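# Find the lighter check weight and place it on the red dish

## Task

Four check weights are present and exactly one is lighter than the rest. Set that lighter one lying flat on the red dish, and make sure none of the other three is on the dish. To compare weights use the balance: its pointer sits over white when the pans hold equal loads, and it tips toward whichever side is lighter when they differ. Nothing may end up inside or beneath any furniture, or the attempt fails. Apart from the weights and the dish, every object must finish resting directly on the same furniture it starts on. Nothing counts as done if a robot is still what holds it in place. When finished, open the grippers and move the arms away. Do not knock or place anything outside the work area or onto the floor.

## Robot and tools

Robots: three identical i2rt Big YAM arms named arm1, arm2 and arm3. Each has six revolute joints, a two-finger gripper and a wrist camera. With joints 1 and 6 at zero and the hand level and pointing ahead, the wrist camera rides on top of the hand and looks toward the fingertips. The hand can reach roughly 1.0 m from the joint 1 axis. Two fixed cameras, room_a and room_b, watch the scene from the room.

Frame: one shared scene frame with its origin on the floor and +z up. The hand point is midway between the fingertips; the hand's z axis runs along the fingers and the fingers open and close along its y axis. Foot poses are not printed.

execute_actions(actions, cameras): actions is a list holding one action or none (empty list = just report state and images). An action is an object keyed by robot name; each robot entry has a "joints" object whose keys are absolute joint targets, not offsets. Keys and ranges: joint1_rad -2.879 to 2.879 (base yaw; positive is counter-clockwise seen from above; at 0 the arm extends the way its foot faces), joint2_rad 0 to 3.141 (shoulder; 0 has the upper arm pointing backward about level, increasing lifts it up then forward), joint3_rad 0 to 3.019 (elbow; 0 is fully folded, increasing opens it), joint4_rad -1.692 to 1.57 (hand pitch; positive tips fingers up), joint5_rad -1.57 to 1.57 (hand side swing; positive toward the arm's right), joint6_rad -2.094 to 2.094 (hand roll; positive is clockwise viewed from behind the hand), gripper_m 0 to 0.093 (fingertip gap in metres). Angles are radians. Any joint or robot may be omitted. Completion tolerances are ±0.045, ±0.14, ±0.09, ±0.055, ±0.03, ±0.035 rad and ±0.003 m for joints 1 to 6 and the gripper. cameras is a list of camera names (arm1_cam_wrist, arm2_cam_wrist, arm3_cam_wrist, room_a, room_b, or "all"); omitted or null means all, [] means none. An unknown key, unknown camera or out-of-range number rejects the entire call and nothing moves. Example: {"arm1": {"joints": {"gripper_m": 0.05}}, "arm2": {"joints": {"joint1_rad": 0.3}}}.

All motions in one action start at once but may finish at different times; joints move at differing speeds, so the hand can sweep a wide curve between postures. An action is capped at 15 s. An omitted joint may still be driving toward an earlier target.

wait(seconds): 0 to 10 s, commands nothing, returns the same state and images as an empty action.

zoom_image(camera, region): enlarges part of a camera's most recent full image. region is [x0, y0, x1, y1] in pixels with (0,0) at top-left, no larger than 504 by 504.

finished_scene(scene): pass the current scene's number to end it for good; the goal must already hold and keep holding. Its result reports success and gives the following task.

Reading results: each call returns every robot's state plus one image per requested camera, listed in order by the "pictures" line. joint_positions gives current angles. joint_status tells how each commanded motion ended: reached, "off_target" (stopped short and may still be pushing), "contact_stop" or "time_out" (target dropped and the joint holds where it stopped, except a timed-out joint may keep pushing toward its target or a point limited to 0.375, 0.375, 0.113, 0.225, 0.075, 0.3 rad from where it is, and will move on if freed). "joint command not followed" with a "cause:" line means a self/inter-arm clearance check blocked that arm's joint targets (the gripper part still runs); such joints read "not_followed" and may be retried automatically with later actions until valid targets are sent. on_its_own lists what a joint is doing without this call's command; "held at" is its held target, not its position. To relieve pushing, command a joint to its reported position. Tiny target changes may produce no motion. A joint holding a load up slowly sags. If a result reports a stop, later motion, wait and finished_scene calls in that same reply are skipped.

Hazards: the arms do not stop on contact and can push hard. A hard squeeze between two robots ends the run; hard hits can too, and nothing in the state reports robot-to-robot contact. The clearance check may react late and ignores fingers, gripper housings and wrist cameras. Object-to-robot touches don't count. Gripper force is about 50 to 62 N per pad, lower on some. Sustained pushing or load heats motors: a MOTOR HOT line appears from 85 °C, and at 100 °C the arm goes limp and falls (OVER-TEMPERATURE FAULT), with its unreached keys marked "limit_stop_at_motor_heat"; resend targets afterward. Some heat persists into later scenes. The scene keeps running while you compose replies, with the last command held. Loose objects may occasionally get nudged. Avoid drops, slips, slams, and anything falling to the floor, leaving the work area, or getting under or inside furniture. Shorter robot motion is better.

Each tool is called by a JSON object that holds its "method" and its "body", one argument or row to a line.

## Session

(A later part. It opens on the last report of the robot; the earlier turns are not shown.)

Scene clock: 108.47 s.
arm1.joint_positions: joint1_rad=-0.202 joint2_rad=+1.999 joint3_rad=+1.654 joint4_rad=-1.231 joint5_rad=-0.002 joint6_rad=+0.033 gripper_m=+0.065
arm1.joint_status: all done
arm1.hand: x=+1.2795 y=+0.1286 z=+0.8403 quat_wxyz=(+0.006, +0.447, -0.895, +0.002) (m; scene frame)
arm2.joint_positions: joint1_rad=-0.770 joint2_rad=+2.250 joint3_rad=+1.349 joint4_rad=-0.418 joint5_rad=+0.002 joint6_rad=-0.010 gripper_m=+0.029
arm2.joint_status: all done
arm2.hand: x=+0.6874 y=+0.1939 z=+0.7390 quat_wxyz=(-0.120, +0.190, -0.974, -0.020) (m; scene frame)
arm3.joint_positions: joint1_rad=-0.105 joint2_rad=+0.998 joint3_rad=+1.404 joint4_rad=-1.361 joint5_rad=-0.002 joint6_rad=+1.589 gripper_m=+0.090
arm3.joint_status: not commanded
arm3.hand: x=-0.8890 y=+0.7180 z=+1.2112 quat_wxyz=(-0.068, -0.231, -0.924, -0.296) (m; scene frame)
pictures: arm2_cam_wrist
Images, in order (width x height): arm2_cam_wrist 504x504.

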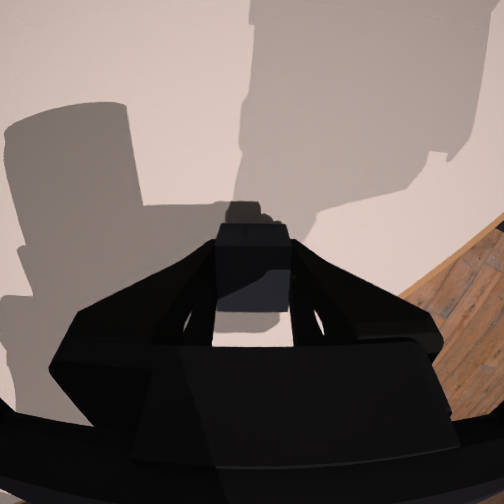

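{"method": "execute_actions", "body": {
  "actions": [
    {"arm1": {"joints": {"joint1_rad": 0.1}}, "arm2": {"joints": {"joint2_rad": 2.268}}}
  ],
  "cameras": []
}}

{"method": "execute_actions", "body": {
  "actions": [
    {"arm2": {"joints": {"gripper_m": 0.075}}}
  ],
  "cameras": ["arm2_cam_wrist", "room_a"]
}}

Scene clock: 110.27 s.
arm1.joint_positions: joint1_rad=+0.095 joint2_rad=+1.999 joint3_rad=+1.654 joint4_rad=-1.231 joint5_rad=-0.002 joint6_rad=+0.035 gripper_m=+0.065
arm1.joint_status: all done
arm1.hand: x=+1.1208 y=+0.2079 z=+0.8406 quat_wxyz=(+0.006, +0.573, -0.819, +0.002) (m; scene frame)
arm2.joint_positions: joint1_rad=-0.770 joint2_rad=+2.258 joint3_rad=+1.349 joint4_rad=-0.418 joint5_rad=+0.002 joint6_rad=-0.009 gripper_m=+0.029
arm2.joint_status: all done
arm2.hand: x=+0.6853 y=+0.1930 z=+0.7343 quat_wxyz=(-0.117, +0.190, -0.975, -0.020) (m; scene frame)
arm3.joint_positions: joint1_rad=-0.105 joint2_rad=+0.998 joint3_rad=+1.404 joint4_rad=-1.361 joint5_rad=-0.002 joint6_rad=+1.589 gripper_m=+0.090
arm3.joint_status: not commanded
arm3.hand: x=-0.8890 y=+0.7180 z=+1.2112 quat_wxyz=(-0.068, -0.231, -0.924, -0.296) (m; scene frame)
pictures: none
No camera images: the call's "cameras" was empty. Leave "cameras" out to get every camera's image.

Scene clock: 110.90 s.
arm1.joint_positions: joint1_rad=+0.095 joint2_rad=+1.999 joint3_rad=+1.654 joint4_rad=-1.231 joint5_rad=-0.002 joint6_rad=+0.035 gripper_m=+0.065
arm1.joint_status: not commanded
arm1.hand: x=+1.1208 y=+0.2079 z=+0.8406 quat_wxyz=(+0.006, +0.573, -0.819, +0.002) (m; scene frame)
arm2.joint_positions: joint1_rad=-0.770 joint2_rad=+2.259 joint3_rad=+1.349 joint4_rad=-0.418 joint5_rad=+0.002 joint6_rad=-0.009 gripper_m=+0.075
arm2.joint_status: all done
arm2.hand: x=+0.6852 y=+0.1930 z=+0.7341 quat_wxyz=(-0.116, +0.190, -0.975, -0.020) (m; scene frame)
arm3.joint_positions: joint1_rad=-0.105 joint2_rad=+0.998 joint3_rad=+1.404 joint4_rad=-1.361 joint5_rad=-0.002 joint6_rad=+1.589 gripper_m=+0.090
arm3.joint_status: not commanded
arm3.hand: x=-0.8890 y=+0.7180 z=+1.2112 quat_wxyz=(-0.068, -0.231, -0.924, -0.296) (m; scene frame)
pictures: arm2_cam_wrist, room_a
Images, in order (width x height): arm2_cam_wrist 504x504, room_a 672x504.

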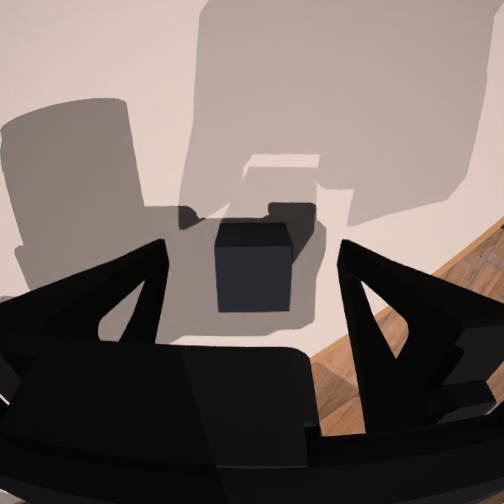

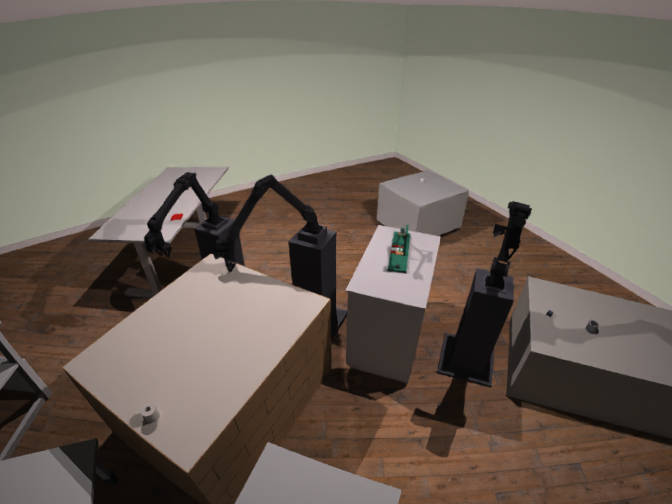

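{"method": "execute_actions", "body": {
  "actions": [
    {"arm1": {"joints": {"joint1_rad": 0.3}}, "arm2": {"joints": {"joint2_rad": 1.25, "joint4_rad": -1.3}}}
  ],
  "cameras": ["room_a"]
}}

Scene clock: 113.30 s.
arm1.joint_positions: joint1_rad=+0.300 joint2_rad=+1.999 joint3_rad=+1.654 joint4_rad=-1.231 joint5_rad=-0.001 joint6_rad=+0.035 gripper_m=+0.065
arm1.joint_status: all done
arm1.hand: x=+1.0013 y=+0.2337 z=+0.8410 quat_wxyz=(+0.006, +0.654, -0.756, +0.002) (m; scene frame)
arm2.joint_positions: joint1_rad=-0.770 joint2_rad=+1.242 joint3_rad=+1.344 joint4_rad=-1.286 joint5_rad=+0.002 joint6_rad=-0.009 gripper_m=+0.075
arm2.joint_status: all done
arm2.hand: x=+0.5279 y=+0.1319 z=+1.2173 quat_wxyz=(-0.186, +0.188, -0.964, -0.033) (m; scene frame)
arm3.joint_positions: joint1_rad=-0.105 joint2_rad=+0.998 joint3_rad=+1.404 joint4_rad=-1.361 joint5_rad=-0.002 joint6_rad=+1.589 gripper_m=+0.090
arm3.joint_status: not commanded
arm3.hand: x=-0.8890 y=+0.7180 z=+1.2112 quat_wxyz=(-0.068, -0.231, -0.924, -0.296) (m; scene frame)
pictures: room_a
Images, in order (width x height): room_a 672x504.

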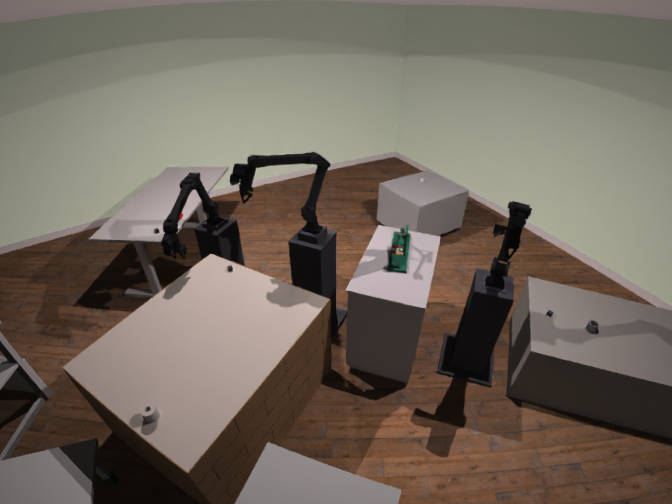

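{"method": "execute_actions", "body": {
  "actions": [
    {"arm1": {"joints": {"joint1_rad": 0.84, "joint2_rad": 2.07, "joint3_rad": 1.626, "joint4_rad": -1.096}}, "arm2": {"joints": {"joint1_rad": -0.1, "joint2_rad": 0.9}}}
  ],
  "cameras": ["arm1_cam_wrist"]
}}

Scene clock: 116.03 s.
arm1.joint_positions: joint1_rad=+0.832 joint2_rad=+2.065 joint3_rad=+1.629 joint4_rad=-1.106 joint5_rad=-0.002 joint6_rad=+0.035 gripper_m=+0.065
arm1.joint_status: all done
arm1.hand: x=+0.6835 y=+0.1987 z=+0.7956 quat_wxyz=(-0.003, +0.830, -0.558, -0.013) (m; scene frame)
arm2.joint_positions: joint1_rad=-0.109 joint2_rad=+0.904 joint3_rad=+1.344 joint4_rad=-1.287 joint5_rad=-0.001 joint6_rad=-0.009 gripper_m=+0.075
arm2.joint_status: all done
arm2.hand: x=+0.3001 y=+0.2735 z=+1.3445 quat_wxyz=(-0.305, +0.467, -0.811, -0.174) (m; scene frame)
arm3.joint_positions: joint1_rad=-0.105 joint2_rad=+0.998 joint3_rad=+1.404 joint4_rad=-1.361 joint5_rad=-0.002 joint6_rad=+1.589 gripper_m=+0.090
arm3.joint_status: not commanded
arm3.hand: x=-0.8890 y=+0.7180 z=+1.2112 quat_wxyz=(-0.068, -0.231, -0.924, -0.296) (m; scene frame)
pictures: arm1_cam_wrist
Images, in order (width x height): arm1_cam_wrist 504x504.

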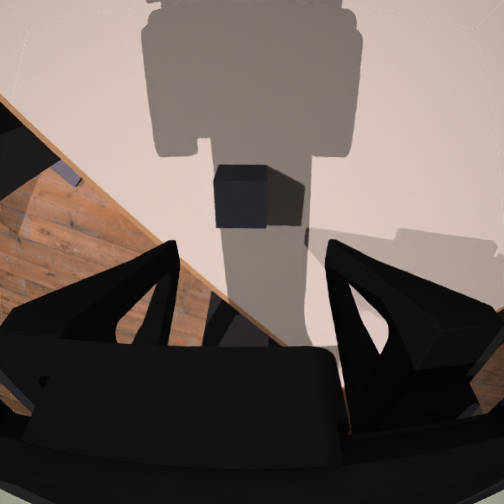

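{"method": "execute_actions", "body": {
  "actions": [
    {"arm1": {"joints": {"joint1_rad": 0.853, "joint2_rad": 2.165, "joint4_rad": -1.028}}}
  ],
  "cameras": ["arm1_cam_wrist"]
}}

Scene clock: 117.87 s.
arm1.joint_positions: joint1_rad=+0.845 joint2_rad=+2.161 joint3_rad=+1.620 joint4_rad=-1.042 joint5_rad=-0.002 joint6_rad=+0.035 gripper_m=+0.065
arm1.joint_status: all done
arm1.hand: x=+0.6764 y=+0.1940 z=+0.7357 quat_wxyz=(+0.008, +0.833, -0.553, +0.004) (m; scene frame)
arm2.joint_positions: joint1_rad=-0.109 joint2_rad=+0.904 joint3_rad=+1.344 joint4_rad=-1.287 joint5_rad=-0.001 joint6_rad=-0.009 gripper_m=+0.075
arm2.joint_status: not commanded
arm2.hand: x=+0.3001 y=+0.2735 z=+1.3445 quat_wxyz=(-0.305, +0.467, -0.811, -0.174) (m; scene frame)
arm3.joint_positions: joint1_rad=-0.105 joint2_rad=+0.998 joint3_rad=+1.404 joint4_rad=-1.361 joint5_rad=-0.002 joint6_rad=+1.589 gripper_m=+0.090
arm3.joint_status: not commanded
arm3.hand: x=-0.8890 y=+0.7180 z=+1.2112 quat_wxyz=(-0.068, -0.231, -0.924, -0.296) (m; scene frame)
pictures: arm1_cam_wrist
Images, in order (width x height): arm1_cam_wrist 504x504.

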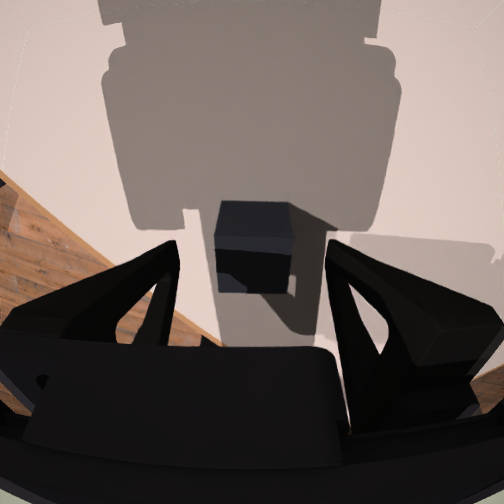

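{"method": "execute_actions", "body": {
  "actions": [
    {"arm1": {"joints": {"gripper_m": 0.018}}}
  ],
  "cameras": ["arm1_cam_wrist"]
}}

Scene clock: 118.67 s.
arm1.joint_positions: joint1_rad=+0.845 joint2_rad=+2.161 joint3_rad=+1.620 joint4_rad=-1.042 joint5_rad=-0.001 joint6_rad=+0.035 gripper_m=+0.029
arm1.joint_status: gripper_m off_target (ended at +0.029, target +0.018)
arm1.hand: x=+0.6765 y=+0.1941 z=+0.7357 quat_wxyz=(+0.007, +0.833, -0.553, +0.005) (m; scene frame)
arm2.joint_positions: joint1_rad=-0.109 joint2_rad=+0.904 joint3_rad=+1.344 joint4_rad=-1.287 joint5_rad=-0.001 joint6_rad=-0.009 gripper_m=+0.075
arm2.joint_status: not commanded
arm2.hand: x=+0.3001 y=+0.2735 z=+1.3445 quat_wxyz=(-0.305, +0.467, -0.811, -0.174) (m; scene frame)
arm3.joint_positions: joint1_rad=-0.105 joint2_rad=+0.998 joint3_rad=+1.404 joint4_rad=-1.361 joint5_rad=-0.002 joint6_rad=+1.589 gripper_m=+0.090
arm3.joint_status: not commanded
arm3.hand: x=-0.8890 y=+0.7180 z=+1.2112 quat_wxyz=(-0.068, -0.231, -0.924, -0.296) (m; scene frame)
pictures: arm1_cam_wrist
Images, in order (width x height): arm1_cam_wrist 504x504.

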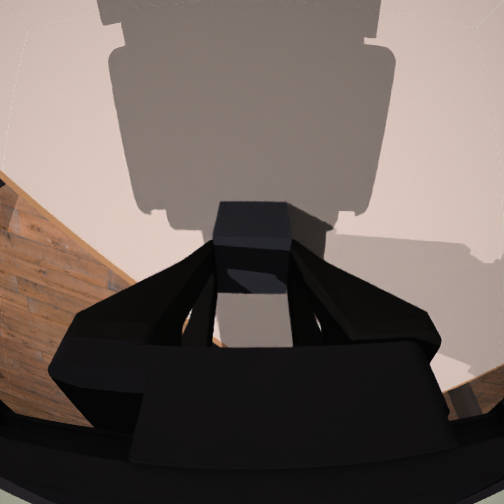

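{"method": "execute_actions", "body": {
  "actions": [
    {"arm1": {"joints": {"joint1_rad": -1.535, "joint2_rad": 1.55, "joint3_rad": 1.042, "joint4_rad": -0.815, "joint6_rad": -0.46}}}
  ],
  "cameras": ["arm1_cam_wrist", "room_a"]
}}

Scene clock: 121.47 s.
arm1.joint_positions: joint1_rad=-1.539 joint2_rad=+1.547 joint3_rad=+1.041 joint4_rad=-0.823 joint5_rad=+0.001 joint6_rad=-0.453 gripper_m=+0.029
arm1.joint_status: all done
arm1.hand: x=+1.3757 y=-0.5369 z=+0.8590 quat_wxyz=(-0.108, +0.038, -0.992, +0.052) (m; scene frame)
arm2.joint_positions: joint1_rad=-0.109 joint2_rad=+0.904 joint3_rad=+1.344 joint4_rad=-1.287 joint5_rad=-0.001 joint6_rad=-0.009 gripper_m=+0.075
arm2.joint_status: not commanded
arm2.hand: x=+0.3001 y=+0.2735 z=+1.3445 quat_wxyz=(-0.305, +0.467, -0.811, -0.174) (m; scene frame)
arm3.joint_positions: joint1_rad=-0.105 joint2_rad=+0.998 joint3_rad=+1.404 joint4_rad=-1.361 joint5_rad=-0.002 joint6_rad=+1.589 gripper_m=+0.090
arm3.joint_status: not commanded
arm3.hand: x=-0.8890 y=+0.7180 z=+1.2112 quat_wxyz=(-0.068, -0.231, -0.924, -0.296) (m; scene frame)
pictures: arm1_cam_wrist, room_a
Images, in order (width x height): arm1_cam_wrist 504x504, room_a 672x504.

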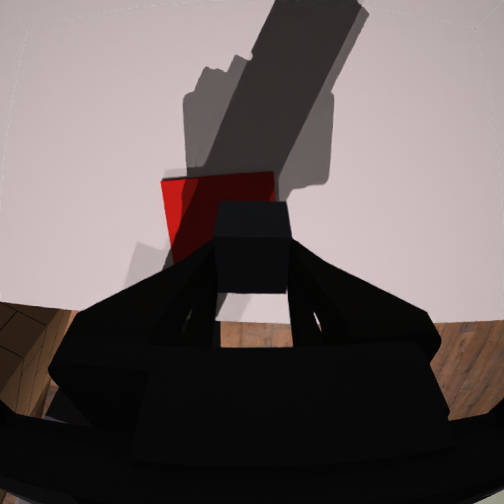

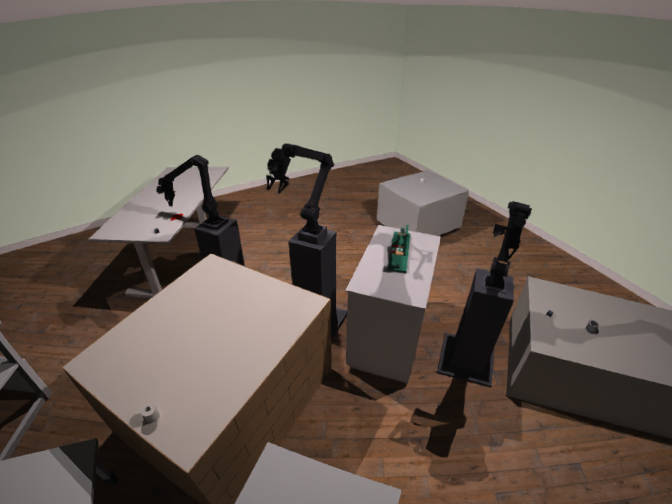

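{"method": "execute_actions", "body": {
  "actions": [
    {"arm1": {"joints": {"joint2_rad": 1.764, "joint4_rad": -0.85}}}
  ],
  "cameras": ["arm1_cam_wrist"]
}}

Scene clock: 122.97 s.
arm1.joint_positions: joint1_rad=-1.539 joint2_rad=+1.772 joint3_rad=+1.036 joint4_rad=-0.839 joint5_rad=+0.001 joint6_rad=-0.453 gripper_m=+0.029
arm1.joint_status: all done
arm1.hand: x=+1.3496 y=-0.5273 z=+0.7577 quat_wxyz=(+0.004, +0.038, -0.999, +0.002) (m; scene frame)
arm2.joint_positions: joint1_rad=-0.109 joint2_rad=+0.904 joint3_rad=+1.344 joint4_rad=-1.287 joint5_rad=-0.001 joint6_rad=-0.009 gripper_m=+0.075
arm2.joint_status: not commanded
arm2.hand: x=+0.3001 y=+0.2735 z=+1.3445 quat_wxyz=(-0.305, +0.467, -0.811, -0.174) (m; scene frame)
arm3.joint_positions: joint1_rad=-0.105 joint2_rad=+0.998 joint3_rad=+1.404 joint4_rad=-1.361 joint5_rad=-0.002 joint6_rad=+1.589 gripper_m=+0.090
arm3.joint_status: not commanded
arm3.hand: x=-0.8890 y=+0.7180 z=+1.2112 quat_wxyz=(-0.068, -0.231, -0.924, -0.296) (m; scene frame)
pictures: arm1_cam_wrist
Images, in order (width x height): arm1_cam_wrist 504x504.

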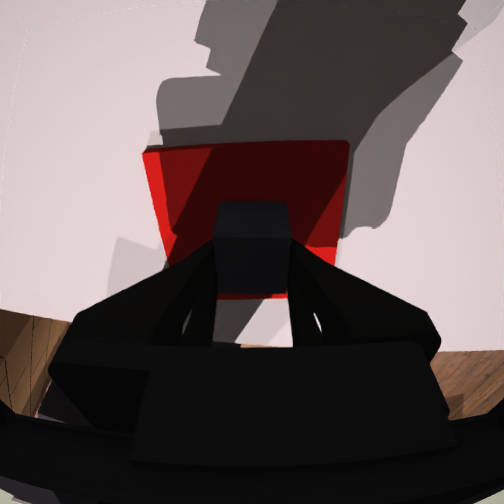

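{"method": "execute_actions", "body": {
  "actions": [
    {"arm1": {"joints": {"gripper_m": 0.065}}}
  ],
  "cameras": ["arm1_cam_wrist"]
}}

{"method": "execute_actions", "body": {
  "actions": [
    {"arm1": {"joints": {"joint2_rad": 1.3, "joint4_rad": -1.2}}}
  ]
}}

Scene clock: 123.90 s.
arm1.joint_positions: joint1_rad=-1.539 joint2_rad=+1.772 joint3_rad=+1.036 joint4_rad=-0.839 joint5_rad=+0.001 joint6_rad=-0.453 gripper_m=+0.065
arm1.joint_status: all done
arm1.hand: x=+1.3496 y=-0.5273 z=+0.7577 quat_wxyz=(+0.004, +0.038, -0.999, +0.002) (m; scene frame)
arm2.joint_positions: joint1_rad=-0.109 joint2_rad=+0.904 joint3_rad=+1.344 joint4_rad=-1.287 joint5_rad=-0.001 joint6_rad=-0.009 gripper_m=+0.075
arm2.joint_status: not commanded
arm2.hand: x=+0.3001 y=+0.2735 z=+1.3445 quat_wxyz=(-0.305, +0.467, -0.811, -0.174) (m; scene frame)
arm3.joint_positions: joint1_rad=-0.105 joint2_rad=+0.998 joint3_rad=+1.404 joint4_rad=-1.361 joint5_rad=-0.002 joint6_rad=+1.589 gripper_m=+0.090
arm3.joint_status: not commanded
arm3.hand: x=-0.8890 y=+0.7180 z=+1.2112 quat_wxyz=(-0.068, -0.231, -0.924, -0.296) (m; scene frame)
pictures: arm1_cam_wrist
Images, in order (width x height): arm1_cam_wrist 504x504.

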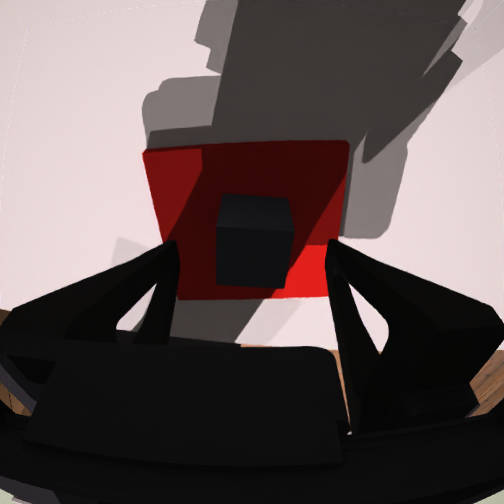

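Scene clock: 125.23 s.
arm1.joint_positions: joint1_rad=-1.539 joint2_rad=+1.287 joint3_rad=+1.036 joint4_rad=-1.186 joint5_rad=+0.001 joint6_rad=-0.453 gripper_m=+0.065
arm1.joint_status: all done
arm1.hand: x=+1.2925 y=-0.5032 z=+0.9468 quat_wxyz=(-0.059, +0.038, -0.997, +0.030) (m; scene frame)
arm2.joint_positions: joint1_rad=-0.109 joint2_rad=+0.904 joint3_rad=+1.344 joint4_rad=-1.287 joint5_rad=-0.001 joint6_rad=-0.009 gripper_m=+0.075
arm2.joint_status: not commanded
arm2.hand: x=+0.3001 y=+0.2735 z=+1.3445 quat_wxyz=(-0.305, +0.467, -0.811, -0.174) (m; scene frame)
arm3.joint_positions: joint1_rad=-0.105 joint2_rad=+0.998 joint3_rad=+1.404 joint4_rad=-1.361 joint5_rad=-0.002 joint6_rad=+1.589 gripper_m=+0.090
arm3.joint_status: not commanded
arm3.hand: x=-0.8890 y=+0.7180 z=+1.2112 quat_wxyz=(-0.068, -0.231, -0.924, -0.296) (m; scene frame)
pictures: arm1_cam_wrist, arm2_cam_wrist, arm3_cam_wrist, room_a, room_b
Images, in order (width x height): arm1_cam_wrist 504x504, arm2_cam_wrist 504x504, arm3_cam_wrist 504x504, room_a 672x504, room_b 672x504.

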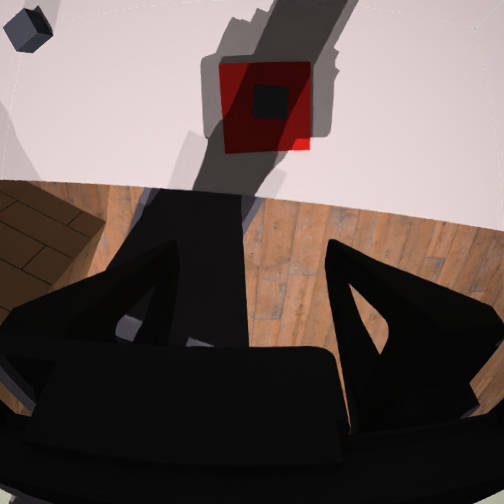

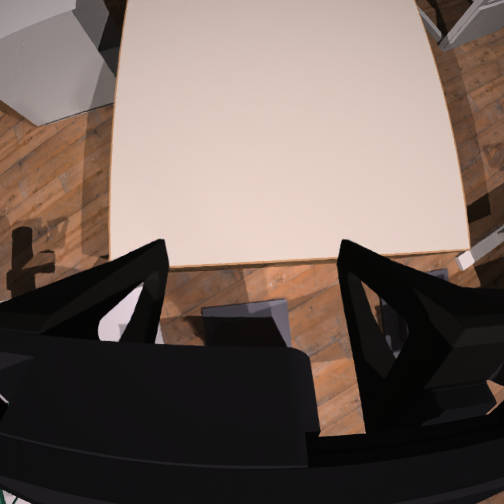

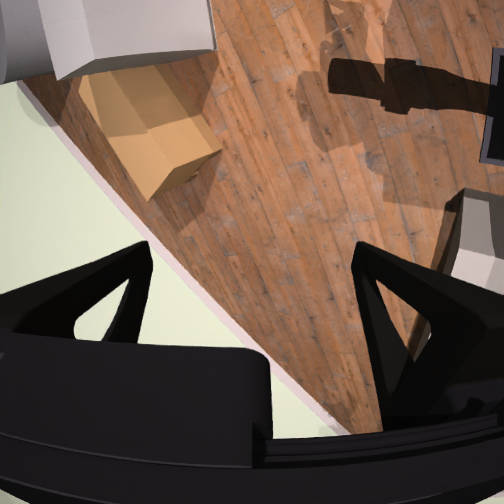

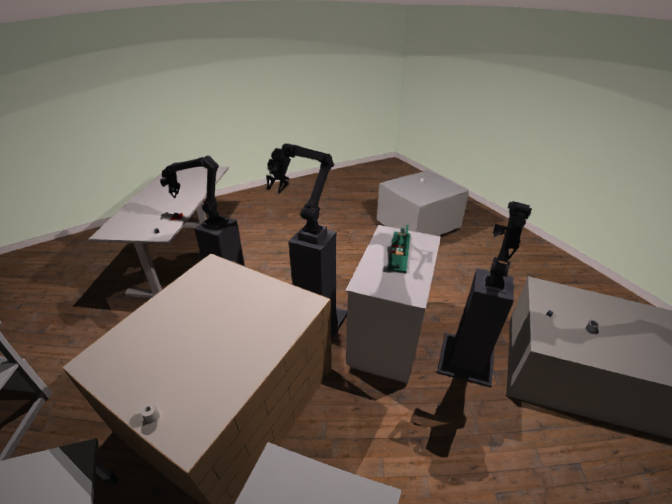

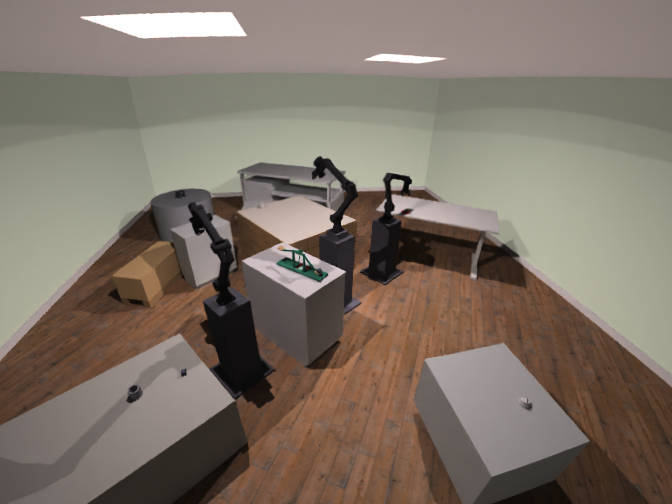

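{"method": "finished_scene", "body": {
  "scene": 1
}}

The scene is finished: the task was done.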